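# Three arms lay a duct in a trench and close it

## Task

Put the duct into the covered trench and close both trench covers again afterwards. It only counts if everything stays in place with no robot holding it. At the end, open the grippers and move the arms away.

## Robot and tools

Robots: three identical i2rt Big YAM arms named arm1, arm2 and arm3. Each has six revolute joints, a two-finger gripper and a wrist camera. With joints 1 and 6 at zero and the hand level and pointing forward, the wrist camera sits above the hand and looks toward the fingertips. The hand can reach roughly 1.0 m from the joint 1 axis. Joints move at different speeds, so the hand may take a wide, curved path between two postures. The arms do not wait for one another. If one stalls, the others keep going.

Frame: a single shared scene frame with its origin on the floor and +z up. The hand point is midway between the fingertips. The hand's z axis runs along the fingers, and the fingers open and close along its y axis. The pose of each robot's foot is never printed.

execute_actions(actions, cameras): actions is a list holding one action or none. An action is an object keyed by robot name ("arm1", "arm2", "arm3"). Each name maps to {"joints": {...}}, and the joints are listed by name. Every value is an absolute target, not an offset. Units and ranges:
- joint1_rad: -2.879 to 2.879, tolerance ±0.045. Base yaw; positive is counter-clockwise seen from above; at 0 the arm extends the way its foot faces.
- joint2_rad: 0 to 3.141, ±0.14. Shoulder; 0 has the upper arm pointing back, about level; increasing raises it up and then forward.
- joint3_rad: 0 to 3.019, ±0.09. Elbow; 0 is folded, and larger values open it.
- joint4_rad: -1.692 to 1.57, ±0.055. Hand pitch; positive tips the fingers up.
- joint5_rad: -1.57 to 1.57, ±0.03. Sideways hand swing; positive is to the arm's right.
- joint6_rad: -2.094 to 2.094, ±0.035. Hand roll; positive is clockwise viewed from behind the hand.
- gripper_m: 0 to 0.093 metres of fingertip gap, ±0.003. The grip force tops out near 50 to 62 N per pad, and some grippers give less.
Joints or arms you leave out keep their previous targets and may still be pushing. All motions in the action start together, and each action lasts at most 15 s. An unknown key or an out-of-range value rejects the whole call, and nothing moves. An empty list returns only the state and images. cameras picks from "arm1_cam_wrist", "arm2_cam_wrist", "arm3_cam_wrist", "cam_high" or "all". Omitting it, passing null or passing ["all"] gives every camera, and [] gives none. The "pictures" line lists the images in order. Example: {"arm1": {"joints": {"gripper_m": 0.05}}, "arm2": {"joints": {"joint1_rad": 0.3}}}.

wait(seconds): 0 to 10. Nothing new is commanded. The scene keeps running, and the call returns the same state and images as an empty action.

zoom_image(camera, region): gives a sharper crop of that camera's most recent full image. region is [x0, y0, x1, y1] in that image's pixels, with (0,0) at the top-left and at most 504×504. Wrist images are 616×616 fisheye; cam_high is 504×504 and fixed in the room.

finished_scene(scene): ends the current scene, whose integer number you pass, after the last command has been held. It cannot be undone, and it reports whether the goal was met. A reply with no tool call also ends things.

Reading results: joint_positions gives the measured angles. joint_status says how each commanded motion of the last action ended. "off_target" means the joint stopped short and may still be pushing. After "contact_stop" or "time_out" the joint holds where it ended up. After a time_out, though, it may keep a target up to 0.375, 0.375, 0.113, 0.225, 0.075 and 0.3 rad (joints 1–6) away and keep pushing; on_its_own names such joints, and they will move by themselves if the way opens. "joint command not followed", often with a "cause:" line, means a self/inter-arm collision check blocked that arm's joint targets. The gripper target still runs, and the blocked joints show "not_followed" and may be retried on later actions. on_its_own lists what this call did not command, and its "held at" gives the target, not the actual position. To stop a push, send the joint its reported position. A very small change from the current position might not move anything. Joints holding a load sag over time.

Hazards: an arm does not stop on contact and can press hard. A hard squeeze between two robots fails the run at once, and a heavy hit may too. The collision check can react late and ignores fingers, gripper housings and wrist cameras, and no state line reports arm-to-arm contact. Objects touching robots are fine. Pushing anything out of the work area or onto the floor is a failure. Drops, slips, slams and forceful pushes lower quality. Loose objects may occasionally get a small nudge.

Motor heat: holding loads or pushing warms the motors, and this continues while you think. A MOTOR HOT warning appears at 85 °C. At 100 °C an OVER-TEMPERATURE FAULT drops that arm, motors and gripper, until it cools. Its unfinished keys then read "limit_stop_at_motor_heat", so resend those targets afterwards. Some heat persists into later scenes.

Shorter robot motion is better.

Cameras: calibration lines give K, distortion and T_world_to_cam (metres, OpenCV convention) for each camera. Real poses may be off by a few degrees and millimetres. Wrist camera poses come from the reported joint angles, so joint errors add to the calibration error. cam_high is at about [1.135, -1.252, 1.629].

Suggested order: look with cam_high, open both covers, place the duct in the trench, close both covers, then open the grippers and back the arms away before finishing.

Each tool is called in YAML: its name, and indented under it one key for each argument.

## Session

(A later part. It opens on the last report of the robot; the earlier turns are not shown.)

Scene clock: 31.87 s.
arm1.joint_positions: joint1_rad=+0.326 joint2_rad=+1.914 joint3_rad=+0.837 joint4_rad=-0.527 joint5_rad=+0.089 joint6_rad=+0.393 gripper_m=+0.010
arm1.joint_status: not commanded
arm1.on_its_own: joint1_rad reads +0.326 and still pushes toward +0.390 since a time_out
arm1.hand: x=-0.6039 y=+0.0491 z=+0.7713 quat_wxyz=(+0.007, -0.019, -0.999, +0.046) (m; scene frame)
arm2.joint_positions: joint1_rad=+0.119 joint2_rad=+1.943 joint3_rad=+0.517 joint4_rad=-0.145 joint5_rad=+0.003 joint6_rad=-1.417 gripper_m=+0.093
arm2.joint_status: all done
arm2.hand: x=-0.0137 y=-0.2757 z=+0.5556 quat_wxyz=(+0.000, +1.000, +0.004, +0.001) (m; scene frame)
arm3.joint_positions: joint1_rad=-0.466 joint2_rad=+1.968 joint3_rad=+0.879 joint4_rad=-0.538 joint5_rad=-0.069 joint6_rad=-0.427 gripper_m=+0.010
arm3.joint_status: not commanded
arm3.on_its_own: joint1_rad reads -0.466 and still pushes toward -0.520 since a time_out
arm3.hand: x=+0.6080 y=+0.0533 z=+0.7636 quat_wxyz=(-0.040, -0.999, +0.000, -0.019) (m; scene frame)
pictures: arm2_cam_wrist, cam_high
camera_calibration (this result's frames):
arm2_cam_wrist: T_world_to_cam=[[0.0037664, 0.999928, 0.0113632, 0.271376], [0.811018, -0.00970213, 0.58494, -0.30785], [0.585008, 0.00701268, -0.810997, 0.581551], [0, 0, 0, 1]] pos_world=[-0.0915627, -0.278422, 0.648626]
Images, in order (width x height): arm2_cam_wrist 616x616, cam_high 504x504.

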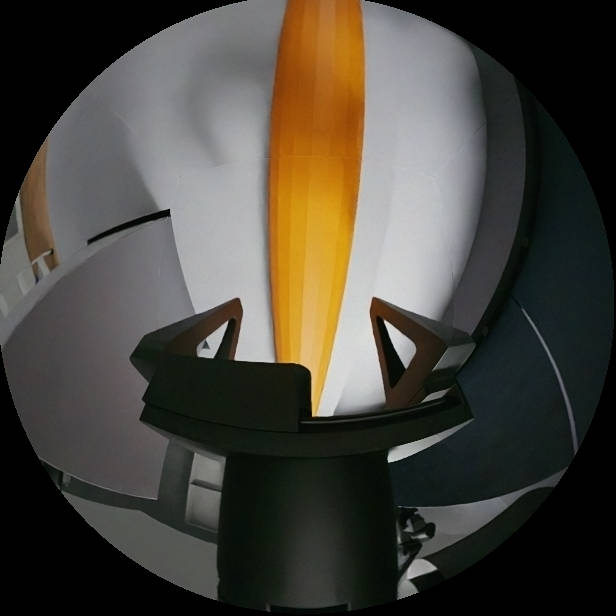

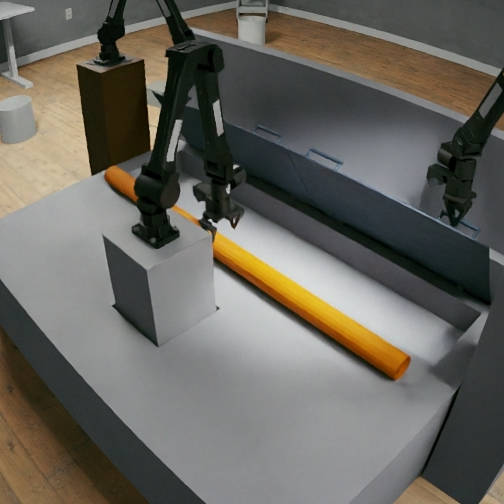

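execute_actions:
  actions:
    - {"arm2":{"joints":{"joint2_rad":2.185,"joint3_rad":0.612,"joint4_rad":0.048}}}
  cameras: ["arm2_cam_wrist"]

execute_actions:
  actions:
    - {"arm2":{"joints":{"gripper_m":0.04}}}
  cameras: ["arm2_cam_wrist","cam_high"]

Scene clock: 34.20 s.
arm1.joint_positions: joint1_rad=+0.326 joint2_rad=+1.914 joint3_rad=+0.837 joint4_rad=-0.527 joint5_rad=+0.089 joint6_rad=+0.393 gripper_m=+0.010
arm1.joint_status: not commanded
arm1.on_its_own: joint1_rad reads +0.326 and still pushes toward +0.390 since a time_out
arm1.hand: x=-0.6039 y=+0.0491 z=+0.7713 quat_wxyz=(+0.007, -0.019, -0.999, +0.046) (m; scene frame)
arm2.joint_positions: joint1_rad=+0.101 joint2_rad=+2.082 joint3_rad=+0.659 joint4_rad=+0.079 joint5_rad=+0.012 joint6_rad=-1.431 gripper_m=+0.093
arm2.joint_status: all done
arm2.hand: x=-0.0216 y=-0.1757 z=+0.5308 quat_wxyz=(-0.113, +0.994, +0.001, -0.010) (m; scene frame)
arm3.joint_positions: joint1_rad=-0.466 joint2_rad=+1.968 joint3_rad=+0.879 joint4_rad=-0.538 joint5_rad=-0.069 joint6_rad=-0.427 gripper_m=+0.010
arm3.joint_status: not commanded
arm3.on_its_own: joint1_rad reads -0.466 and still pushes toward -0.520 since a time_out
arm3.hand: x=+0.6080 y=+0.0533 z=+0.7636 quat_wxyz=(-0.040, -0.999, +0.000, -0.019) (m; scene frame)
pictures: arm2_cam_wrist
camera_calibration (this result's frames):
arm2_cam_wrist: T_world_to_cam=[[0.0115096, 0.971969, 0.234828, 0.0483544], [0.824257, -0.142176, 0.548075, -0.289371], [0.566098, 0.187251, -0.802789, 0.59233], [0, 0, 0, 1]] pos_world=[-0.0973574, -0.199055, 0.622758]
Images, in order (width x height): arm2_cam_wrist 616x616.

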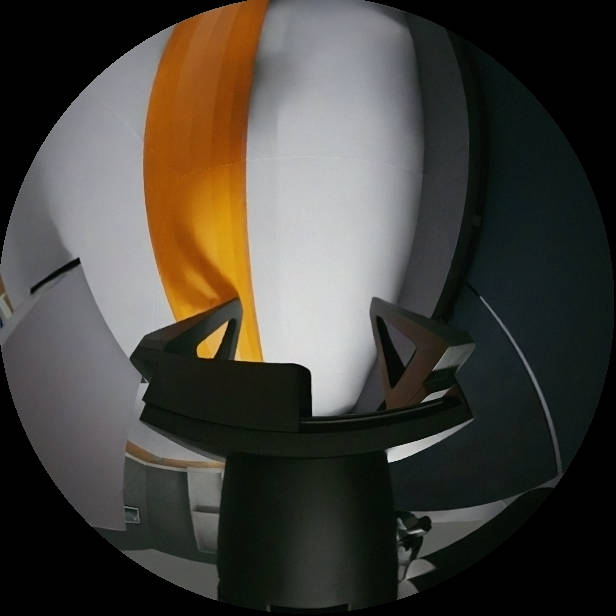

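Scene clock: 35.27 s.
arm1.joint_positions: joint1_rad=+0.326 joint2_rad=+1.914 joint3_rad=+0.837 joint4_rad=-0.527 joint5_rad=+0.089 joint6_rad=+0.393 gripper_m=+0.010
arm1.joint_status: not commanded
arm1.on_its_own: joint1_rad reads +0.326 and still pushes toward +0.390 since a time_out
arm1.hand: x=-0.6039 y=+0.0491 z=+0.7713 quat_wxyz=(+0.007, -0.019, -0.999, +0.046) (m; scene frame)
arm2.joint_positions: joint1_rad=+0.101 joint2_rad=+2.183 joint3_rad=+0.617 joint4_rad=+0.055 joint5_rad=+0.004 joint6_rad=-1.430 gripper_m=+0.040
arm2.joint_status: all done
arm2.hand: x=-0.0135 y=-0.2416 z=+0.4949 quat_wxyz=(-0.030, +1.000, +0.001, -0.002) (m; scene frame)
arm3.joint_positions: joint1_rad=-0.466 joint2_rad=+1.968 joint3_rad=+0.879 joint4_rad=-0.538 joint5_rad=-0.069 joint6_rad=-0.427 gripper_m=+0.010
arm3.joint_status: not commanded
arm3.on_its_own: joint1_rad reads -0.466 and still pushes toward -0.520 since a time_out
arm3.hand: x=+0.6080 y=+0.0533 z=+0.7636 quat_wxyz=(-0.040, -0.999, +0.000, -0.019) (m; scene frame)
pictures: arm2_cam_wrist, cam_high
camera_calibration (this result's frames):
arm2_cam_wrist: T_world_to_cam=[[0.00868679, 0.997437, 0.0710179, 0.207864], [0.815323, -0.0481832, 0.576998, -0.277449], [0.578941, 0.0528903, -0.813652, 0.544268], [0, 0, 0, 1]] pos_world=[-0.0906941, -0.249486, 0.58817]
Images, in order (width x height): arm2_cam_wrist 616x616, cam_high 504x504.

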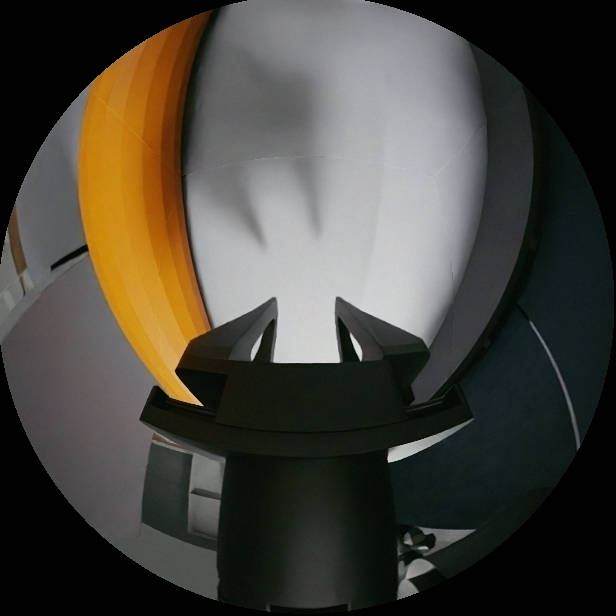

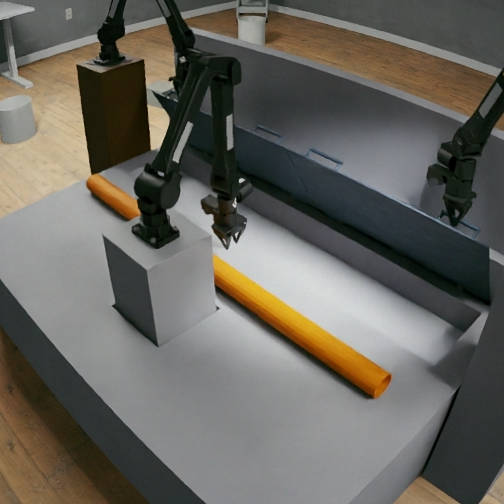

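execute_actions:
  actions:
    - {"arm2":{"joints":{"joint2_rad":1.69}}}
  cameras: []

execute_actions:
  actions:
    - {"arm2":{"joints":{"joint1_rad":0.185,"joint6_rad":-1.345,"joint3_rad":0.32,"joint4_rad":-0.195,"gripper_m":0.093}}}
  cameras: ["arm2_cam_wrist","cam_high"]

Scene clock: 39.13 s.
arm1.joint_positions: joint1_rad=+0.326 joint2_rad=+1.914 joint3_rad=+0.837 joint4_rad=-0.527 joint5_rad=+0.089 joint6_rad=+0.393 gripper_m=+0.010
arm1.joint_status: not commanded
arm1.on_its_own: joint1_rad reads +0.326 and still pushes toward +0.390 since a time_out
arm1.hand: x=-0.6039 y=+0.0491 z=+0.7713 quat_wxyz=(+0.007, -0.019, -0.999, +0.046) (m; scene frame)
arm2.joint_positions: joint1_rad=+0.101 joint2_rad=+1.683 joint3_rad=+0.613 joint4_rad=+0.051 joint5_rad=+0.004 joint6_rad=-1.430 gripper_m=+0.040
arm2.joint_status: all done
arm2.hand: x=-0.0325 y=-0.1103 z=+0.6756 quat_wxyz=(-0.270, +0.962, +0.001, -0.037) (m; scene frame)
arm3.joint_positions: joint1_rad=-0.466 joint2_rad=+1.968 joint3_rad=+0.879 joint4_rad=-0.538 joint5_rad=-0.069 joint6_rad=-0.427 gripper_m=+0.010
arm3.joint_status: not commanded
arm3.on_its_own: joint1_rad reads -0.466 and still pushes toward -0.520 since a time_out
arm3.hand: x=+0.6080 y=+0.0533 z=+0.7636 quat_wxyz=(-0.040, -0.999, +0.000, -0.019) (m; scene frame)
pictures: none
No camera images: the call's "cameras" was empty. Leave "cameras" out to get every camera's image.

Scene clock: 40.23 s.
arm1.joint_positions: joint1_rad=+0.326 joint2_rad=+1.914 joint3_rad=+0.837 joint4_rad=-0.527 joint5_rad=+0.089 joint6_rad=+0.393 gripper_m=+0.010
arm1.joint_status: not commanded
arm1.on_its_own: joint1_rad reads +0.326 and still pushes toward +0.390 since a time_out
arm1.hand: x=-0.6039 y=+0.0491 z=+0.7713 quat_wxyz=(+0.007, -0.019, -0.999, +0.046) (m; scene frame)
arm2.joint_positions: joint1_rad=+0.181 joint2_rad=+1.693 joint3_rad=+0.312 joint4_rad=-0.194 joint5_rad=+0.002 joint6_rad=-1.353 gripper_m=+0.093
arm2.joint_status: all done
arm2.hand: x=-0.0150 y=-0.3482 z=+0.5980 quat_wxyz=(+0.001, +1.000, +0.003, +0.002) (m; scene frame)
arm3.joint_positions: joint1_rad=-0.466 joint2_rad=+1.968 joint3_rad=+0.879 joint4_rad=-0.538 joint5_rad=-0.069 joint6_rad=-0.427 gripper_m=+0.010
arm3.joint_status: not commanded
arm3.on_its_own: joint1_rad reads -0.466 and still pushes toward -0.520 since a time_out
arm3.hand: x=+0.6080 y=+0.0533 z=+0.7636 quat_wxyz=(-0.040, -0.999, +0.000, -0.019) (m; scene frame)
pictures: arm2_cam_wrist, cam_high
camera_calibration (this result's frames):
arm2_cam_wrist: T_world_to_cam=[[0.00528971, 0.99995, 0.00847899, 0.345168], [0.810828, -0.0092515, 0.585211, -0.33232], [0.58526, 0.0037794, -0.810837, 0.615979], [0, 0, 0, 1]] pos_world=[-0.0928792, -0.350554, 0.691009]
Images, in order (width x height): arm2_cam_wrist 616x616, cam_high 504x504.

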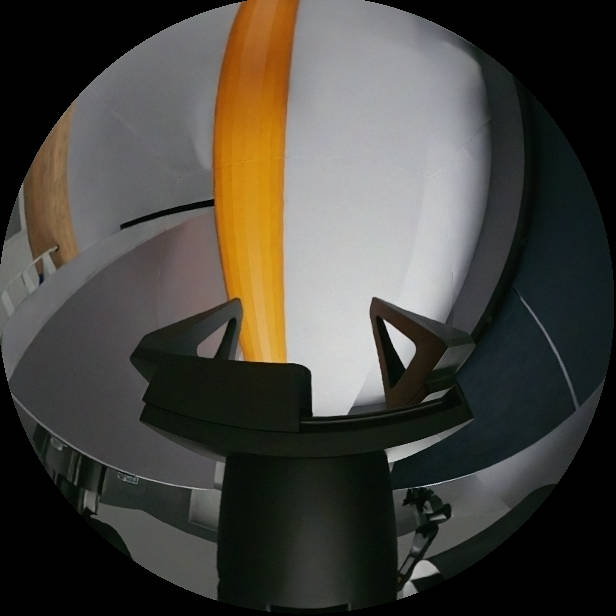

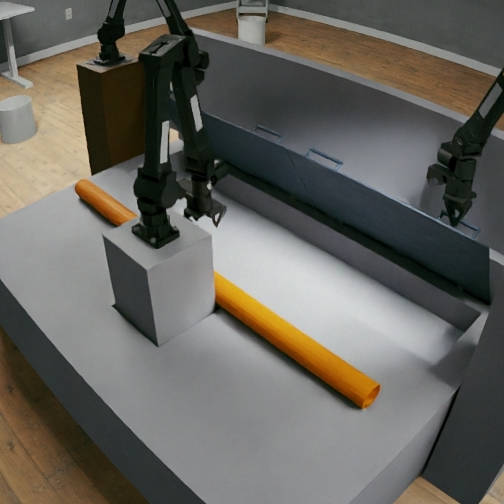

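execute_actions:
  actions:
    - {"arm2":{"joints":{"joint3_rad":0.55,"joint4_rad":-0.254}}}
  cameras: []

execute_actions:
  actions:
    - {"arm2":{"joints":{"joint1_rad":0.915,"joint6_rad":-0.61,"joint2_rad":1.73}}}
  cameras: []

execute_actions:
  actions:
    - {"arm2":{"joints":{"joint3_rad":0.45,"joint2_rad":1.905,"joint4_rad":-0.085}}}
  cameras: ["arm2_cam_wrist","cam_high"]

Scene clock: 42.70 s.
arm1.joint_positions: joint1_rad=+0.326 joint2_rad=+1.914 joint3_rad=+0.837 joint4_rad=-0.527 joint5_rad=+0.089 joint6_rad=+0.393 gripper_m=+0.010
arm1.joint_status: not commanded
arm1.on_its_own: joint1_rad reads +0.326 and still pushes toward +0.390 since a time_out
arm1.hand: x=-0.6039 y=+0.0491 z=+0.7713 quat_wxyz=(+0.007, -0.019, -0.999, +0.046) (m; scene frame)
arm2.joint_positions: joint1_rad=+0.181 joint2_rad=+1.693 joint3_rad=+0.547 joint4_rad=-0.251 joint5_rad=+0.002 joint6_rad=-1.352 gripper_m=+0.093
arm2.joint_status: all done
arm2.hand: x=-0.0434 y=-0.2230 z=+0.6287 quat_wxyz=(-0.085, +0.996, +0.002, -0.018) (m; scene frame)
arm3.joint_positions: joint1_rad=-0.466 joint2_rad=+1.968 joint3_rad=+0.879 joint4_rad=-0.538 joint5_rad=-0.069 joint6_rad=-0.427 gripper_m=+0.010
arm3.joint_status: not commanded
arm3.on_its_own: joint1_rad reads -0.466 and still pushes toward -0.520 since a time_out
arm3.hand: x=+0.6080 y=+0.0533 z=+0.7636 quat_wxyz=(-0.040, -0.999, +0.000, -0.019) (m; scene frame)
pictures: none
No camera images: the call's "cameras" was empty. Leave "cameras" out to get every camera's image.

Scene clock: 44.40 s.
arm1.joint_positions: joint1_rad=+0.326 joint2_rad=+1.914 joint3_rad=+0.837 joint4_rad=-0.527 joint5_rad=+0.089 joint6_rad=+0.393 gripper_m=+0.010
arm1.joint_status: not commanded
arm1.on_its_own: joint1_rad reads +0.326 and still pushes toward +0.390 since a time_out
arm1.hand: x=-0.6039 y=+0.0491 z=+0.7713 quat_wxyz=(+0.007, -0.019, -0.999, +0.046) (m; scene frame)
arm2.joint_positions: joint1_rad=+0.907 joint2_rad=+1.729 joint3_rad=+0.547 joint4_rad=-0.251 joint5_rad=+0.002 joint6_rad=-0.619 gripper_m=+0.093
arm2.joint_status: all done
arm2.hand: x=-0.2353 y=-0.3591 z=+0.6175 quat_wxyz=(-0.041, +0.998, -0.001, -0.055) (m; scene frame)
arm3.joint_positions: joint1_rad=-0.466 joint2_rad=+1.968 joint3_rad=+0.879 joint4_rad=-0.538 joint5_rad=-0.069 joint6_rad=-0.427 gripper_m=+0.010
arm3.joint_status: not commanded
arm3.on_its_own: joint1_rad reads -0.466 and still pushes toward -0.520 since a time_out
arm3.hand: x=+0.6080 y=+0.0533 z=+0.7636 quat_wxyz=(-0.040, -0.999, +0.000, -0.019) (m; scene frame)
pictures: none
No camera images: the call's "cameras" was empty. Leave "cameras" out to get every camera's image.

Scene clock: 45.40 s.
arm1.joint_positions: joint1_rad=+0.326 joint2_rad=+1.914 joint3_rad=+0.837 joint4_rad=-0.527 joint5_rad=+0.089 joint6_rad=+0.393 gripper_m=+0.010
arm1.joint_status: not commanded
arm1.on_its_own: joint1_rad reads +0.326 and still pushes toward +0.390 since a time_out
arm1.hand: x=-0.6039 y=+0.0491 z=+0.7713 quat_wxyz=(+0.007, -0.019, -0.999, +0.046) (m; scene frame)
arm2.joint_positions: joint1_rad=+0.907 joint2_rad=+1.919 joint3_rad=+0.447 joint4_rad=-0.096 joint5_rad=+0.002 joint6_rad=-0.618 gripper_m=+0.093
arm2.joint_status: all done
arm2.hand: x=-0.1755 y=-0.4019 z=+0.5581 quat_wxyz=(-0.002, +1.000, -0.002, -0.001) (m; scene frame)
arm3.joint_positions: joint1_rad=-0.466 joint2_rad=+1.968 joint3_rad=+0.879 joint4_rad=-0.538 joint5_rad=-0.069 joint6_rad=-0.427 gripper_m=+0.010
arm3.joint_status: not commanded
arm3.on_its_own: joint1_rad reads -0.466 and still pushes toward -0.520 since a time_out
arm3.hand: x=+0.6080 y=+0.0533 z=+0.7636 quat_wxyz=(-0.040, -0.999, +0.000, -0.019) (m; scene frame)
pictures: arm2_cam_wrist, cam_high
camera_calibration (this result's frames):
arm2_cam_wrist: T_world_to_cam=[[0.0148796, 0.999782, 0.0146498, 0.398197], [0.813226, -0.020625, 0.581582, -0.181472], [0.581757, 0.00325989, -0.813356, 0.678356], [0, 0, 0, 1]] pos_world=[-0.252986, -0.404065, 0.651452]
Images, in order (width x height): arm2_cam_wrist 616x616, cam_high 504x504.

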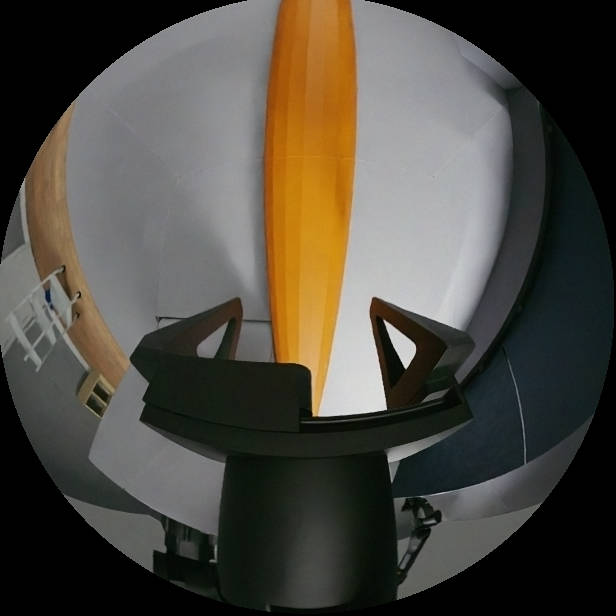

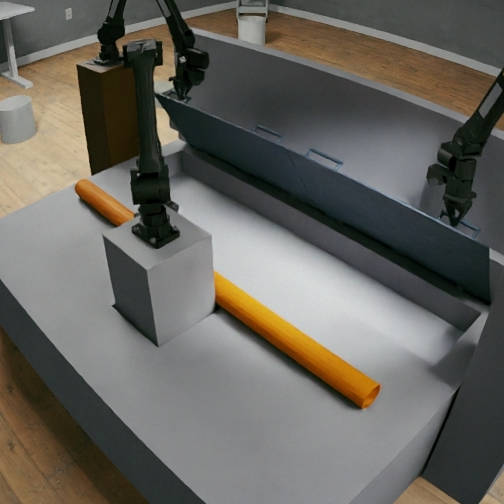

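execute_actions:
  actions:
    - {"arm2":{"joints":{"joint3_rad":0.47,"joint2_rad":2.015,"joint4_rad":0.0}}}
  cameras: []

execute_actions:
  actions:
    - {"arm2":{"joints":{"joint3_rad":0.495,"joint2_rad":2.12,"joint4_rad":0.085}}}
  cameras: []

execute_actions:
  actions:
    - {"arm2":{"joints":{"joint3_rad":0.52,"joint2_rad":2.205,"joint4_rad":0.15}}}
  cameras: ["arm2_cam_wrist"]

Scene clock: 46.70 s.
arm1.joint_positions: joint1_rad=+0.326 joint2_rad=+1.914 joint3_rad=+0.837 joint4_rad=-0.527 joint5_rad=+0.089 joint6_rad=+0.393 gripper_m=+0.010
arm1.joint_status: not commanded
arm1.on_its_own: joint1_rad reads +0.326 and still pushes toward +0.390 since a time_out
arm1.hand: x=-0.6039 y=+0.0491 z=+0.7713 quat_wxyz=(+0.007, -0.019, -0.999, +0.046) (m; scene frame)
arm2.joint_positions: joint1_rad=+0.907 joint2_rad=+2.021 joint3_rad=+0.463 joint4_rad=-0.011 joint5_rad=+0.002 joint6_rad=-0.618 gripper_m=+0.093
arm2.joint_status: all done
arm2.hand: x=-0.1754 y=-0.4019 z=+0.5350 quat_wxyz=(-0.001, +1.000, -0.002, +0.000) (m; scene frame)
arm3.joint_positions: joint1_rad=-0.466 joint2_rad=+1.968 joint3_rad=+0.879 joint4_rad=-0.538 joint5_rad=-0.069 joint6_rad=-0.427 gripper_m=+0.010
arm3.joint_status: not commanded
arm3.on_its_own: joint1_rad reads -0.466 and still pushes toward -0.520 since a time_out
arm3.hand: x=+0.6080 y=+0.0533 z=+0.7636 quat_wxyz=(-0.040, -0.999, +0.000, -0.019) (m; scene frame)
pictures: none
No camera images: the call's "cameras" was empty. Leave "cameras" out to get every camera's image.

Scene clock: 47.57 s.
arm1.joint_positions: joint1_rad=+0.326 joint2_rad=+1.914 joint3_rad=+0.837 joint4_rad=-0.527 joint5_rad=+0.089 joint6_rad=+0.393 gripper_m=+0.010
arm1.joint_status: not commanded
arm1.on_its_own: joint1_rad reads +0.326 and still pushes toward +0.390 since a time_out
arm1.hand: x=-0.6039 y=+0.0491 z=+0.7713 quat_wxyz=(+0.007, -0.019, -0.999, +0.046) (m; scene frame)
arm2.joint_positions: joint1_rad=+0.907 joint2_rad=+2.125 joint3_rad=+0.494 joint4_rad=+0.074 joint5_rad=+0.002 joint6_rad=-0.618 gripper_m=+0.093
arm2.joint_status: all done
arm2.hand: x=-0.1799 y=-0.3987 z=+0.5103 quat_wxyz=(-0.004, +1.000, -0.002, -0.005) (m; scene frame)
arm3.joint_positions: joint1_rad=-0.466 joint2_rad=+1.968 joint3_rad=+0.879 joint4_rad=-0.538 joint5_rad=-0.069 joint6_rad=-0.427 gripper_m=+0.010
arm3.joint_status: not commanded
arm3.on_its_own: joint1_rad reads -0.466 and still pushes toward -0.520 since a time_out
arm3.hand: x=+0.6080 y=+0.0533 z=+0.7636 quat_wxyz=(-0.040, -0.999, +0.000, -0.019) (m; scene frame)
pictures: none
No camera images: the call's "cameras" was empty. Leave "cameras" out to get every camera's image.

Scene clock: 48.40 s.
arm1.joint_positions: joint1_rad=+0.326 joint2_rad=+1.914 joint3_rad=+0.837 joint4_rad=-0.527 joint5_rad=+0.089 joint6_rad=+0.393 gripper_m=+0.010
arm1.joint_status: not commanded
arm1.on_its_own: joint1_rad reads +0.326 and still pushes toward +0.390 since a time_out
arm1.hand: x=-0.6039 y=+0.0491 z=+0.7713 quat_wxyz=(+0.007, -0.019, -0.999, +0.046) (m; scene frame)
arm2.joint_positions: joint1_rad=+0.907 joint2_rad=+2.209 joint3_rad=+0.516 joint4_rad=+0.139 joint5_rad=-0.002 joint6_rad=-0.618 gripper_m=+0.093
arm2.joint_status: all done
arm2.hand: x=-0.1809 y=-0.3988 z=+0.4900 quat_wxyz=(-0.004, +1.000, -0.002, -0.007) (m; scene frame)
arm3.joint_positions: joint1_rad=-0.466 joint2_rad=+1.968 joint3_rad=+0.879 joint4_rad=-0.538 joint5_rad=-0.069 joint6_rad=-0.427 gripper_m=+0.010
arm3.joint_status: not commanded
arm3.on_its_own: joint1_rad reads -0.466 and still pushes toward -0.520 since a time_out
arm3.hand: x=+0.6080 y=+0.0533 z=+0.7636 quat_wxyz=(-0.040, -0.999, +0.000, -0.019) (m; scene frame)
pictures: arm2_cam_wrist
camera_calibration (this result's frames):
arm2_cam_wrist: T_world_to_cam=[[0.0150694, 0.999699, 0.0193417, 0.393873], [0.820939, -0.0234133, 0.570536, -0.131667], [0.570817, 0.00728074, -0.821045, 0.629535], [0, 0, 0, 1]] pos_world=[-0.257194, -0.401421, 0.584379]
Images, in order (width x height): arm2_cam_wrist 616x616.

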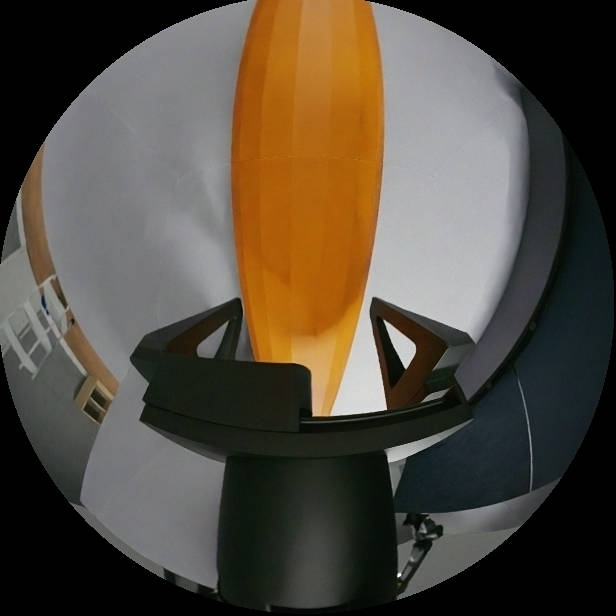

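execute_actions:
  actions:
    - {"arm2":{"joints":{"joint3_rad":0.535,"joint2_rad":2.25,"joint4_rad":0.185}}}
  cameras: []

execute_actions:
  actions:
    - {"arm2":{"joints":{"joint1_rad":0.70,"joint6_rad":-0.83}}}
  cameras: []

execute_actions:
  actions:
    - {"arm2":{"joints":{"joint1_rad":0.45,"joint6_rad":-1.08}}}
  cameras: ["arm2_cam_wrist","cam_high"]

Scene clock: 49.70 s.
arm1.joint_positions: joint1_rad=+0.326 joint2_rad=+1.914 joint3_rad=+0.837 joint4_rad=-0.527 joint5_rad=+0.089 joint6_rad=+0.393 gripper_m=+0.010
arm1.joint_status: not commanded
arm1.on_its_own: joint1_rad reads +0.326 and still pushes toward +0.390 since a time_out
arm1.hand: x=-0.6039 y=+0.0491 z=+0.7713 quat_wxyz=(+0.007, -0.019, -0.999, +0.046) (m; scene frame)
arm2.joint_positions: joint1_rad=+0.907 joint2_rad=+2.247 joint3_rad=+0.531 joint4_rad=+0.174 joint5_rad=-0.002 joint6_rad=-0.618 gripper_m=+0.093
arm2.joint_status: all done
arm2.hand: x=-0.1839 y=-0.3966 z=+0.4804 quat_wxyz=(-0.007, +1.000, -0.002, -0.012) (m; scene frame)
arm3.joint_positions: joint1_rad=-0.466 joint2_rad=+1.968 joint3_rad=+0.879 joint4_rad=-0.538 joint5_rad=-0.069 joint6_rad=-0.427 gripper_m=+0.010
arm3.joint_status: not commanded
arm3.on_its_own: joint1_rad reads -0.466 and still pushes toward -0.520 since a time_out
arm3.hand: x=+0.6080 y=+0.0533 z=+0.7636 quat_wxyz=(-0.040, -0.999, +0.000, -0.019) (m; scene frame)
pictures: none
No camera images: the call's "cameras" was empty. Leave "cameras" out to get every camera's image.

Scene clock: 50.93 s.
arm1.joint_positions: joint1_rad=+0.326 joint2_rad=+1.914 joint3_rad=+0.837 joint4_rad=-0.527 joint5_rad=+0.089 joint6_rad=+0.393 gripper_m=+0.010
arm1.joint_status: not commanded
arm1.on_its_own: joint1_rad reads +0.326 and still pushes toward +0.390 since a time_out
arm1.hand: x=-0.6039 y=+0.0491 z=+0.7713 quat_wxyz=(+0.007, -0.019, -0.999, +0.046) (m; scene frame)
arm2.joint_positions: joint1_rad=+0.697 joint2_rad=+2.248 joint3_rad=+0.535 joint4_rad=+0.180 joint5_rad=+0.004 joint6_rad=-0.821 gripper_m=+0.093
arm2.joint_status: all done
arm2.hand: x=-0.1494 y=-0.3516 z=+0.4802 quat_wxyz=(-0.016, +1.000, -0.005, -0.012) (m; scene frame)
arm3.joint_positions: joint1_rad=-0.466 joint2_rad=+1.968 joint3_rad=+0.879 joint4_rad=-0.538 joint5_rad=-0.069 joint6_rad=-0.427 gripper_m=+0.010
arm3.joint_status: not commanded
arm3.on_its_own: joint1_rad reads -0.466 and still pushes toward -0.520 since a time_out
arm3.hand: x=+0.6080 y=+0.0533 z=+0.7636 quat_wxyz=(-0.040, -0.999, +0.000, -0.019) (m; scene frame)
pictures: none
No camera images: the call's "cameras" was empty. Leave "cameras" out to get every camera's image.

Scene clock: 52.17 s.
arm1.joint_positions: joint1_rad=+0.326 joint2_rad=+1.914 joint3_rad=+0.837 joint4_rad=-0.527 joint5_rad=+0.089 joint6_rad=+0.393 gripper_m=+0.010
arm1.joint_status: not commanded
arm1.on_its_own: joint1_rad reads +0.326 and still pushes toward +0.390 since a time_out
arm1.hand: x=-0.6039 y=+0.0491 z=+0.7713 quat_wxyz=(+0.007, -0.019, -0.999, +0.046) (m; scene frame)
arm2.joint_positions: joint1_rad=+0.450 joint2_rad=+2.250 joint3_rad=+0.536 joint4_rad=+0.183 joint5_rad=+0.003 joint6_rad=-1.067 gripper_m=+0.093
arm2.joint_status: all done
arm2.hand: x=-0.0959 y=-0.3134 z=+0.4796 quat_wxyz=(-0.018, +1.000, -0.006, -0.008) (m; scene frame)
arm3.joint_positions: joint1_rad=-0.466 joint2_rad=+1.968 joint3_rad=+0.879 joint4_rad=-0.538 joint5_rad=-0.069 joint6_rad=-0.427 gripper_m=+0.010
arm3.joint_status: not commanded
arm3.on_its_own: joint1_rad reads -0.466 and still pushes toward -0.520 since a time_out
arm3.hand: x=+0.6080 y=+0.0533 z=+0.7636 quat_wxyz=(-0.040, -0.999, +0.000, -0.019) (m; scene frame)
pictures: arm2_cam_wrist, cam_high
camera_calibration (this result's frames):
arm2_cam_wrist: T_world_to_cam=[[0.0237901, 0.99859, 0.0474598, 0.294451], [0.821785, -0.0465681, 0.567892, -0.199443], [0.569301, 0.0254915, -0.821734, 0.577664], [0, 0, 0, 1]] pos_world=[-0.171971, -0.318049, 0.573974]
Images, in order (width x height): arm2_cam_wrist 616x616, cam_high 504x504.

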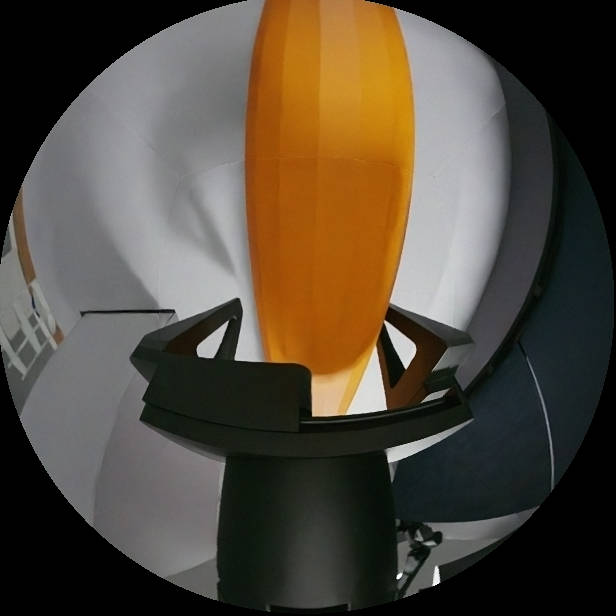

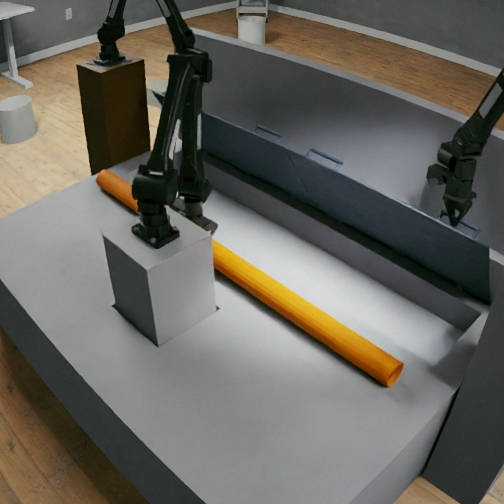

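Works nicely.

execute_actions:
  actions:
    - {"arm2":{"joints":{"joint1_rad":0.28,"joint6_rad":-1.255}}}
  cameras: []

execute_actions:
  actions:
    - {"arm2":{"joints":{"joint1_rad":0.11,"joint6_rad":-1.428}}}
  cameras: []

execute_actions:
  actions:
    - {"arm2":{"joints":{"gripper_m":0.04}}}
  cameras: ["arm2_cam_wrist","cam_high"]

Scene clock: 53.73 s.
arm1.joint_positions: joint1_rad=+0.326 joint2_rad=+1.914 joint3_rad=+0.837 joint4_rad=-0.527 joint5_rad=+0.089 joint6_rad=+0.393 gripper_m=+0.010
arm1.joint_status: not commanded
arm1.on_its_own: joint1_rad reads +0.326 and still pushes toward +0.390 since a time_out
arm1.hand: x=-0.6039 y=+0.0491 z=+0.7713 quat_wxyz=(+0.007, -0.019, -0.999, +0.046) (m; scene frame)
arm2.joint_positions: joint1_rad=+0.280 joint2_rad=+2.250 joint3_rad=+0.536 joint4_rad=+0.183 joint5_rad=+0.002 joint6_rad=-1.247 gripper_m=+0.093
arm2.joint_status: all done
arm2.hand: x=-0.0542 y=-0.2960 z=+0.4795 quat_wxyz=(-0.019, +1.000, -0.001, -0.005) (m; scene frame)
arm3.joint_positions: joint1_rad=-0.466 joint2_rad=+1.968 joint3_rad=+0.879 joint4_rad=-0.538 joint5_rad=-0.069 joint6_rad=-0.427 gripper_m=+0.010
arm3.joint_status: not commanded
arm3.on_its_own: joint1_rad reads -0.466 and still pushes toward -0.520 since a time_out
arm3.hand: x=+0.6080 y=+0.0533 z=+0.7636 quat_wxyz=(-0.040, -0.999, +0.000, -0.019) (m; scene frame)
pictures: none
No camera images: the call's "cameras" was empty. Leave "cameras" out to get every camera's image.

Scene clock: 54.87 s.
arm1.joint_positions: joint1_rad=+0.326 joint2_rad=+1.914 joint3_rad=+0.837 joint4_rad=-0.527 joint5_rad=+0.089 joint6_rad=+0.393 gripper_m=+0.010
arm1.joint_status: not commanded
arm1.on_its_own: joint1_rad reads +0.326 and still pushes toward +0.390 since a time_out
arm1.hand: x=-0.6039 y=+0.0491 z=+0.7713 quat_wxyz=(+0.007, -0.019, -0.999, +0.046) (m; scene frame)
arm2.joint_positions: joint1_rad=+0.110 joint2_rad=+2.251 joint3_rad=+0.535 joint4_rad=+0.184 joint5_rad=-0.001 joint6_rad=-1.419 gripper_m=+0.093
arm2.joint_status: all done
arm2.hand: x=-0.0103 y=-0.2858 z=+0.4794 quat_wxyz=(-0.019, +1.000, +0.000, -0.004) (m; scene frame)
arm3.joint_positions: joint1_rad=-0.466 joint2_rad=+1.968 joint3_rad=+0.879 joint4_rad=-0.538 joint5_rad=-0.069 joint6_rad=-0.427 gripper_m=+0.010
arm3.joint_status: not commanded
arm3.on_its_own: joint1_rad reads -0.466 and still pushes toward -0.520 since a time_out
arm3.hand: x=+0.6080 y=+0.0533 z=+0.7636 quat_wxyz=(-0.040, -0.999, +0.000, -0.019) (m; scene frame)
pictures: none
No camera images: the call's "cameras" was empty. Leave "cameras" out to get every camera's image.

Scene clock: 55.47 s.
arm1.joint_positions: joint1_rad=+0.326 joint2_rad=+1.914 joint3_rad=+0.837 joint4_rad=-0.527 joint5_rad=+0.089 joint6_rad=+0.393 gripper_m=+0.010
arm1.joint_status: not commanded
arm1.on_its_own: joint1_rad reads +0.326 and still pushes toward +0.390 since a time_out
arm1.hand: x=-0.6039 y=+0.0491 z=+0.7713 quat_wxyz=(+0.007, -0.019, -0.999, +0.046) (m; scene frame)
arm2.joint_positions: joint1_rad=+0.110 joint2_rad=+2.250 joint3_rad=+0.537 joint4_rad=+0.187 joint5_rad=-0.001 joint6_rad=-1.417 gripper_m=+0.075
arm2.joint_status: gripper_m off_target (ended at +0.075, target +0.040)
arm2.hand: x=-0.0106 y=-0.2834 z=+0.4796 quat_wxyz=(-0.022, +1.000, -0.001, -0.004) (m; scene frame)
arm3.joint_positions: joint1_rad=-0.466 joint2_rad=+1.968 joint3_rad=+0.879 joint4_rad=-0.538 joint5_rad=-0.069 joint6_rad=-0.427 gripper_m=+0.010
arm3.joint_status: not commanded
arm3.on_its_own: joint1_rad reads -0.466 and still pushes toward -0.520 since a time_out
arm3.hand: x=+0.6080 y=+0.0533 z=+0.7636 quat_wxyz=(-0.040, -0.999, +0.000, -0.019) (m; scene frame)
pictures: arm2_cam_wrist, cam_high
camera_calibration (this result's frames):
arm2_cam_wrist: T_world_to_cam=[[0.0135767, 0.998346, 0.0558584, 0.258193], [0.817101, -0.0432762, 0.574867, -0.270564], [0.576334, 0.0378372, -0.816338, 0.52934], [0, 0, 0, 1]] pos_world=[-0.0875036, -0.289504, 0.573236]
Images, in order (width x height): arm2_cam_wrist 616x616, cam_high 504x504.

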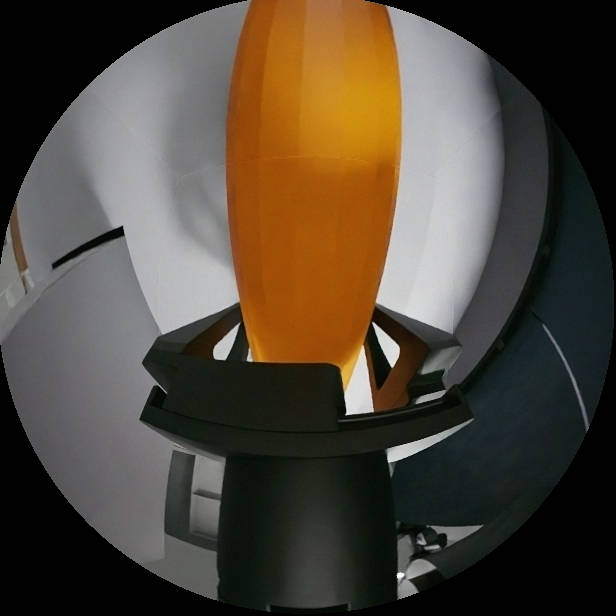

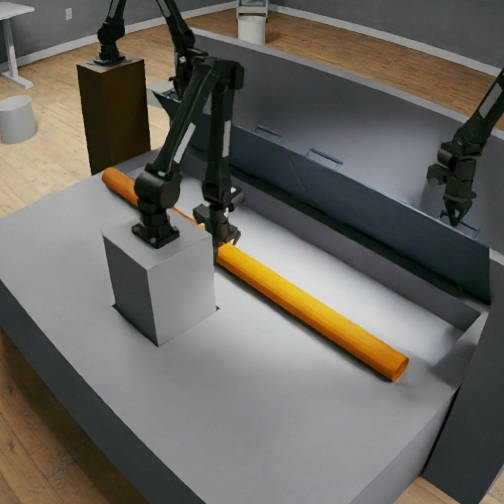

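execute_actions:
  actions:
    - {"arm2":{"joints":{"joint2_rad":2.10}}}
  cameras: ["cam_high"]

execute_actions:
  actions:
    - {"arm2":{"joints":{"joint1_rad":0.05,"joint6_rad":-1.486,"joint3_rad":0.76,"joint4_rad":-0.165}}}
  cameras: ["cam_high"]

execute_actions:
  actions:
    - {"arm2":{"joints":{"joint1_rad":0.012,"joint6_rad":-1.52,"joint2_rad":2.15,"joint3_rad":1.15,"joint4_rad":-0.5}}}
  cameras: ["arm2_cam_wrist","cam_high"]

Scene clock: 57.37 s.
arm1.joint_positions: joint1_rad=+0.326 joint2_rad=+1.914 joint3_rad=+0.837 joint4_rad=-0.527 joint5_rad=+0.089 joint6_rad=+0.393 gripper_m=+0.010
arm1.joint_status: not commanded
arm1.on_its_own: joint1_rad reads +0.326 and still pushes toward +0.390 since a time_out
arm1.hand: x=-0.6039 y=+0.0491 z=+0.7713 quat_wxyz=(+0.007, -0.019, -0.999, +0.046) (m; scene frame)
arm2.joint_positions: joint1_rad=+0.110 joint2_rad=+2.150 joint3_rad=+0.535 joint4_rad=+0.178 joint5_rad=-0.001 joint6_rad=-1.421 gripper_m=+0.075
arm2.joint_status: all done
arm2.hand: x=-0.0155 y=-0.2517 z=+0.5058 quat_wxyz=(-0.066, +0.998, +0.001, -0.011) (m; scene frame)
arm3.joint_positions: joint1_rad=-0.466 joint2_rad=+1.968 joint3_rad=+0.879 joint4_rad=-0.538 joint5_rad=-0.069 joint6_rad=-0.427 gripper_m=+0.010
arm3.joint_status: not commanded
arm3.on_its_own: joint1_rad reads -0.466 and still pushes toward -0.520 since a time_out
arm3.hand: x=+0.6080 y=+0.0533 z=+0.7636 quat_wxyz=(-0.040, -0.999, +0.000, -0.019) (m; scene frame)
pictures: cam_high
Images, in order (width x height): cam_high 504x504.

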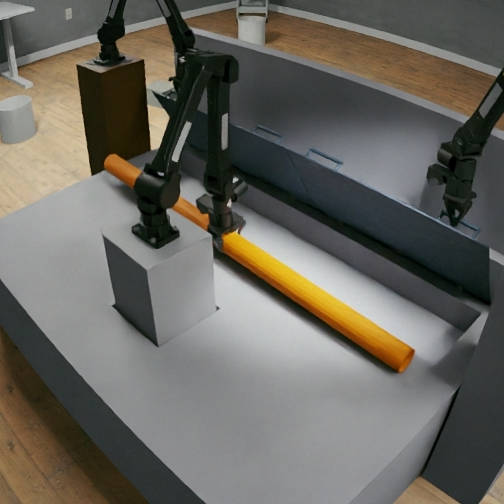

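Scene clock: 58.57 s.
arm1.joint_positions: joint1_rad=+0.326 joint2_rad=+1.914 joint3_rad=+0.837 joint4_rad=-0.527 joint5_rad=+0.089 joint6_rad=+0.393 gripper_m=+0.010
arm1.joint_status: not commanded
arm1.on_its_own: joint1_rad reads +0.326 and still pushes toward +0.390 since a time_out
arm1.hand: x=-0.6039 y=+0.0491 z=+0.7713 quat_wxyz=(+0.007, -0.019, -0.999, +0.046) (m; scene frame)
arm2.joint_positions: joint1_rad=+0.058 joint2_rad=+2.161 joint3_rad=+0.751 joint4_rad=-0.163 joint5_rad=-0.001 joint6_rad=-1.479 gripper_m=+0.075
arm2.joint_status: all done
arm2.hand: x=-0.0048 y=-0.2019 z=+0.5053 quat_wxyz=(+0.001, +1.000, +0.005, +0.000) (m; scene frame)
arm3.joint_positions: joint1_rad=-0.466 joint2_rad=+1.968 joint3_rad=+0.879 joint4_rad=-0.538 joint5_rad=-0.069 joint6_rad=-0.427 gripper_m=+0.010
arm3.joint_status: not commanded
arm3.on_its_own: joint1_rad reads -0.466 and still pushes toward -0.520 since a time_out
arm3.hand: x=+0.6080 y=+0.0533 z=+0.7636 quat_wxyz=(-0.040, -0.999, +0.000, -0.019) (m; scene frame)
pictures: cam_high
Images, in order (width x height): cam_high 504x504.

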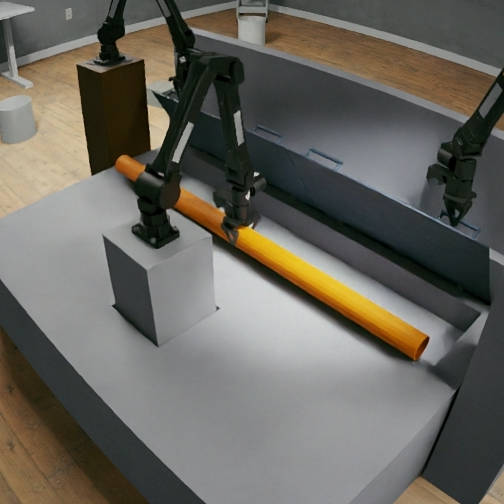

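Scene clock: 59.73 s.
arm1.joint_positions: joint1_rad=+0.325 joint2_rad=+1.914 joint3_rad=+0.838 joint4_rad=-0.528 joint5_rad=+0.087 joint6_rad=+0.392 gripper_m=+0.010
arm1.joint_status: not commanded
arm1.on_its_own: joint1_rad reads +0.325 and still pushes toward +0.390 since a time_out
arm1.hand: x=-0.6039 y=+0.0492 z=+0.7714 quat_wxyz=(+0.008, -0.019, -0.999, +0.045) (m; scene frame)
arm2.joint_positions: joint1_rad=+0.021 joint2_rad=+2.239 joint3_rad=+1.118 joint4_rad=-0.493 joint5_rad=+0.000 joint6_rad=-1.515 gripper_m=+0.075
arm2.joint_status: all done
arm2.hand: x=+0.0010 y=-0.0856 z=+0.5167 quat_wxyz=(+0.022, +1.000, +0.004, +0.001) (m; scene frame)
arm3.joint_positions: joint1_rad=-0.465 joint2_rad=+1.968 joint3_rad=+0.879 joint4_rad=-0.538 joint5_rad=-0.068 joint6_rad=-0.427 gripper_m=+0.010
arm3.joint_status: not commanded
arm3.on_its_own: joint1_rad reads -0.465 and still pushes toward -0.520 since a time_out
arm3.hand: x=+0.6080 y=+0.0532 z=+0.7636 quat_wxyz=(-0.040, -0.999, +0.000, -0.019) (m; scene frame)
pictures: arm2_cam_wrist, cam_high
camera_calibration (this result's frames):
arm2_cam_wrist: T_world_to_cam=[[0.00382107, 0.999491, -0.0316809, 0.103879], [0.810773, 0.0154482, 0.585157, -0.293079], [0.585349, -0.0279219, -0.810301, 0.536754], [0, 0, 0, 1]] pos_world=[-0.0769648, -0.0843115, 0.60972]
Images, in order (width x height): arm2_cam_wrist 616x616, cam_high 504x504.

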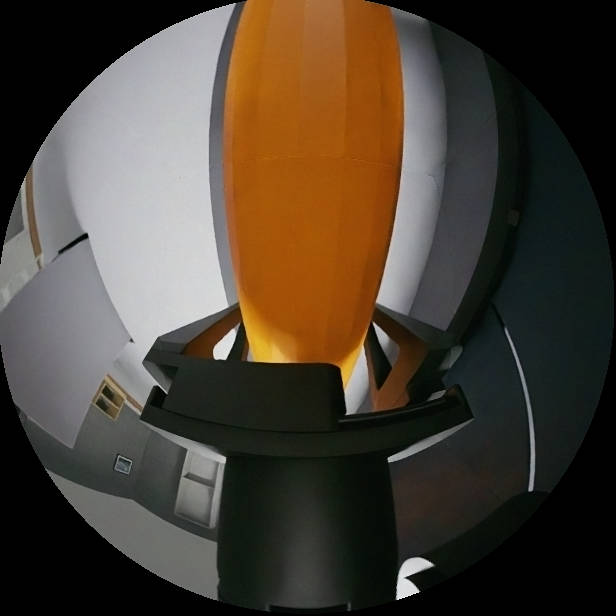

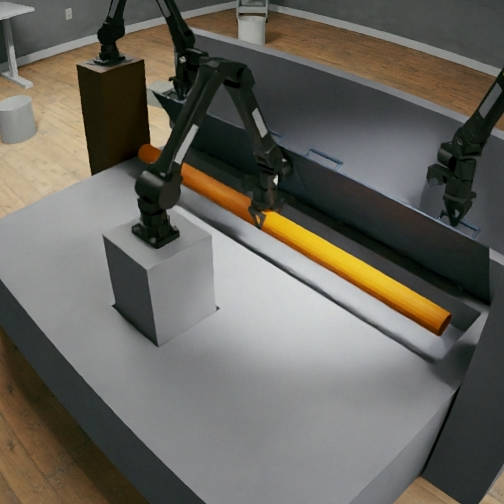

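execute_actions:
  actions:
    - {"arm2":{"joints":{"joint2_rad":2.25,"joint3_rad":1.21,"joint4_rad":-0.41}}}
  cameras: ["cam_high"]

zoom_image:
  camera: "cam_high"
  region: [380, 260, 504, 384]

zoom_image:
  camera: "cam_high"
  region: [110, 110, 230, 230]

Scene clock: 61.37 s.
arm1.joint_positions: joint1_rad=+0.325 joint2_rad=+1.914 joint3_rad=+0.838 joint4_rad=-0.528 joint5_rad=+0.087 joint6_rad=+0.392 gripper_m=+0.010
arm1.joint_status: not commanded
arm1.on_its_own: joint1_rad reads +0.325 and still pushes toward +0.390 since a time_out
arm1.hand: x=-0.6039 y=+0.0492 z=+0.7714 quat_wxyz=(+0.008, -0.019, -0.999, +0.045) (m; scene frame)
arm2.joint_positions: joint1_rad=+0.021 joint2_rad=+2.346 joint3_rad=+1.157 joint4_rad=-0.413 joint5_rad=+0.000 joint6_rad=-1.515 gripper_m=+0.075
arm2.joint_status: all done
arm2.hand: x=+0.0007 y=-0.0813 z=+0.4738 quat_wxyz=(+0.016, +1.000, +0.004, +0.001) (m; scene frame)
arm3.joint_positions: joint1_rad=-0.465 joint2_rad=+1.968 joint3_rad=+0.879 joint4_rad=-0.538 joint5_rad=-0.068 joint6_rad=-0.427 gripper_m=+0.010
arm3.joint_status: not commanded
arm3.on_its_own: joint1_rad reads -0.465 and still pushes toward -0.520 since a time_out
arm3.hand: x=+0.6080 y=+0.0532 z=+0.7636 quat_wxyz=(-0.040, -0.999, +0.000, -0.019) (m; scene frame)
pictures: cam_high
Images, in order (width x height): cam_high 504x504.

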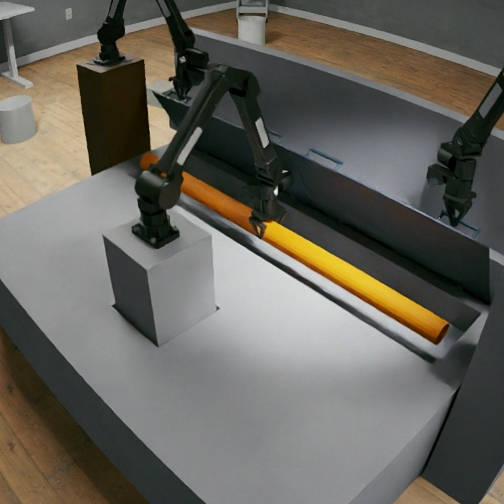

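Region (380, 260, 504, 384) of cam_high's 504x504 image, scaled by 4.065, with more detail than that image has.

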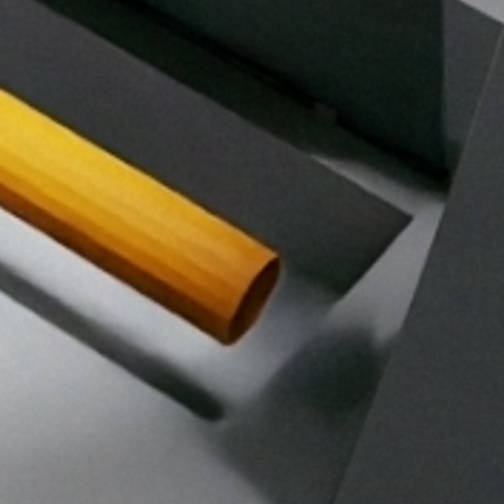

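Region (110, 110, 230, 230) of cam_high's 504x504 image, scaled by 4.200, with more detail than that image has.

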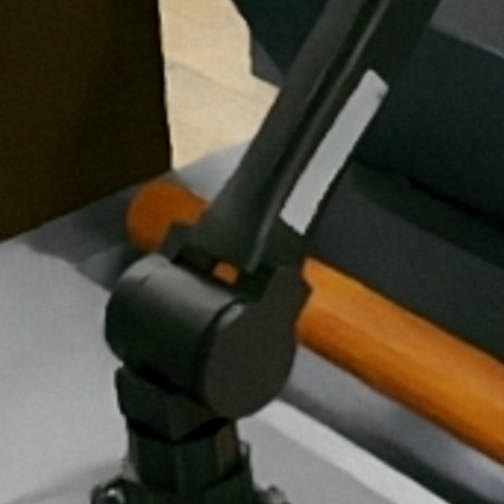

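execute_actions:
  actions:
    - {"arm2":{"joints":{"joint1_rad":-0.02,"joint6_rad":-1.548}}}
  cameras: []

execute_actions:
  actions:
    - {"arm2":{"joints":{"joint2_rad":2.39,"joint3_rad":1.31,"joint4_rad":-0.33}}}
  cameras: ["cam_high","arm2_cam_wrist"]

Scene clock: 62.67 s.
arm1.joint_positions: joint1_rad=+0.325 joint2_rad=+1.914 joint3_rad=+0.838 joint4_rad=-0.528 joint5_rad=+0.087 joint6_rad=+0.392 gripper_m=+0.010
arm1.joint_status: not commanded
arm1.on_its_own: joint1_rad reads +0.325 and still pushes toward +0.390 since a time_out
arm1.hand: x=-0.6039 y=+0.0492 z=+0.7714 quat_wxyz=(+0.008, -0.019, -0.999, +0.045) (m; scene frame)
arm2.joint_positions: joint1_rad=-0.012 joint2_rad=+2.346 joint3_rad=+1.157 joint4_rad=-0.413 joint5_rad=+0.000 joint6_rad=-1.544 gripper_m=+0.075
arm2.joint_status: all done
arm2.hand: x=+0.0161 y=-0.0806 z=+0.4738 quat_wxyz=(+0.016, +1.000, +0.002, +0.001) (m; scene frame)
arm3.joint_positions: joint1_rad=-0.465 joint2_rad=+1.968 joint3_rad=+0.879 joint4_rad=-0.538 joint5_rad=-0.068 joint6_rad=-0.427 gripper_m=+0.010
arm3.joint_status: not commanded
arm3.on_its_own: joint1_rad reads -0.465 and still pushes toward -0.520 since a time_out
arm3.hand: x=+0.6080 y=+0.0532 z=+0.7636 quat_wxyz=(-0.040, -0.999, +0.000, -0.019) (m; scene frame)
pictures: none
No camera images: the call's "cameras" was empty. Leave "cameras" out to get every camera's image.

Scene clock: 63.57 s.
arm1.joint_positions: joint1_rad=+0.325 joint2_rad=+1.914 joint3_rad=+0.838 joint4_rad=-0.528 joint5_rad=+0.087 joint6_rad=+0.392 gripper_m=+0.010
arm1.joint_status: not commanded
arm1.on_its_own: joint1_rad reads +0.325 and still pushes toward +0.390 since a time_out
arm1.hand: x=-0.6039 y=+0.0492 z=+0.7714 quat_wxyz=(+0.008, -0.019, -0.999, +0.045) (m; scene frame)
arm2.joint_positions: joint1_rad=-0.012 joint2_rad=+2.488 joint3_rad=+1.274 joint4_rad=-0.333 joint5_rad=+0.000 joint6_rad=-1.544 gripper_m=+0.075
arm2.joint_status: all done
arm2.hand: x=+0.0150 y=-0.0468 z=+0.4240 quat_wxyz=(-0.012, +1.000, +0.002, +0.000) (m; scene frame)
arm3.joint_positions: joint1_rad=-0.465 joint2_rad=+1.968 joint3_rad=+0.879 joint4_rad=-0.538 joint5_rad=-0.068 joint6_rad=-0.427 gripper_m=+0.010
arm3.joint_status: not commanded
arm3.on_its_own: joint1_rad reads -0.465 and still pushes toward -0.520 since a time_out
arm3.hand: x=+0.6080 y=+0.0532 z=+0.7636 quat_wxyz=(-0.040, -0.999, +0.000, -0.019) (m; scene frame)
pictures: arm2_cam_wrist, cam_high
camera_calibration (this result's frames):
arm2_cam_wrist: T_world_to_cam=[[0.00762592, 0.99932, 0.0360802, 0.0333189], [0.812776, -0.0272132, 0.581941, -0.251535], [0.582527, 0.0248873, -0.81243, 0.457939], [0, 0, 0, 1]] pos_world=[-0.0625741, -0.0515382, 0.51722]
Images, in order (width x height): arm2_cam_wrist 616x616, cam_high 504x504.

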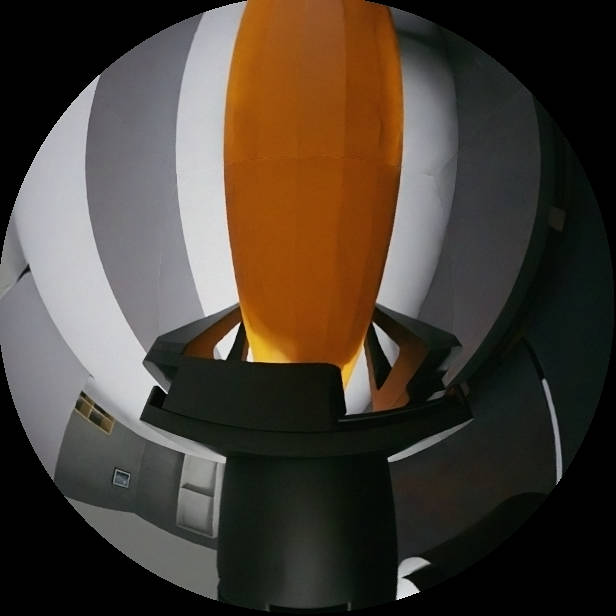

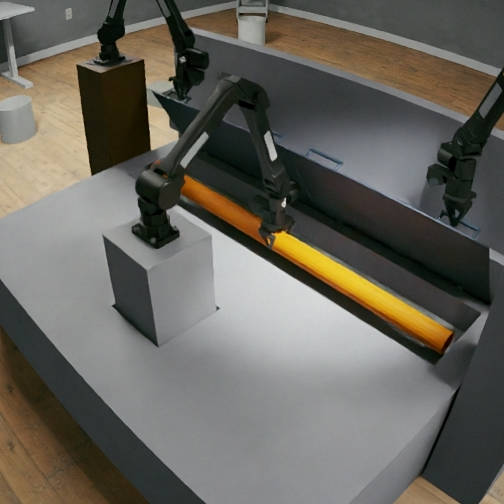

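execute_actions:
  actions:
    - {"arm2":{"joints":{"joint2_rad":2.50,"joint3_rad":1.36,"joint4_rad":-0.29}}}
  cameras: ["cam_high"]

Scene clock: 65.07 s.
arm1.joint_positions: joint1_rad=+0.325 joint2_rad=+1.914 joint3_rad=+0.838 joint4_rad=-0.528 joint5_rad=+0.087 joint6_rad=+0.392 gripper_m=+0.010
arm1.joint_status: not commanded
arm1.on_its_own: joint1_rad reads +0.325 and still pushes toward +0.390 since a time_out
arm1.hand: x=-0.6039 y=+0.0492 z=+0.7714 quat_wxyz=(+0.008, -0.019, -0.999, +0.045) (m; scene frame)
arm2.joint_positions: joint1_rad=-0.012 joint2_rad=+2.602 joint3_rad=+1.321 joint4_rad=-0.294 joint5_rad=+0.000 joint6_rad=-1.548 gripper_m=+0.075
arm2.joint_status: all done
arm2.hand: x=+0.0154 y=-0.0605 z=+0.3756 quat_wxyz=(+0.002, +1.000, +0.004, +0.000) (m; scene frame)
arm3.joint_positions: joint1_rad=-0.465 joint2_rad=+1.968 joint3_rad=+0.879 joint4_rad=-0.538 joint5_rad=-0.068 joint6_rad=-0.427 gripper_m=+0.010
arm3.joint_status: not commanded
arm3.on_its_own: joint1_rad reads -0.465 and still pushes toward -0.520 since a time_out
arm3.hand: x=+0.6080 y=+0.0532 z=+0.7636 quat_wxyz=(-0.040, -0.999, +0.000, -0.019) (m; scene frame)
pictures: cam_high
Images, in order (width x height): cam_high 504x504.

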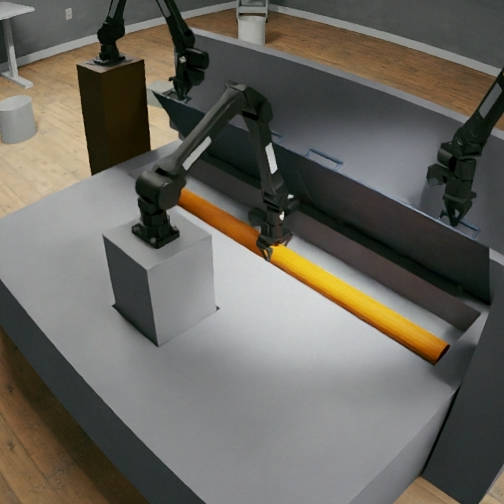

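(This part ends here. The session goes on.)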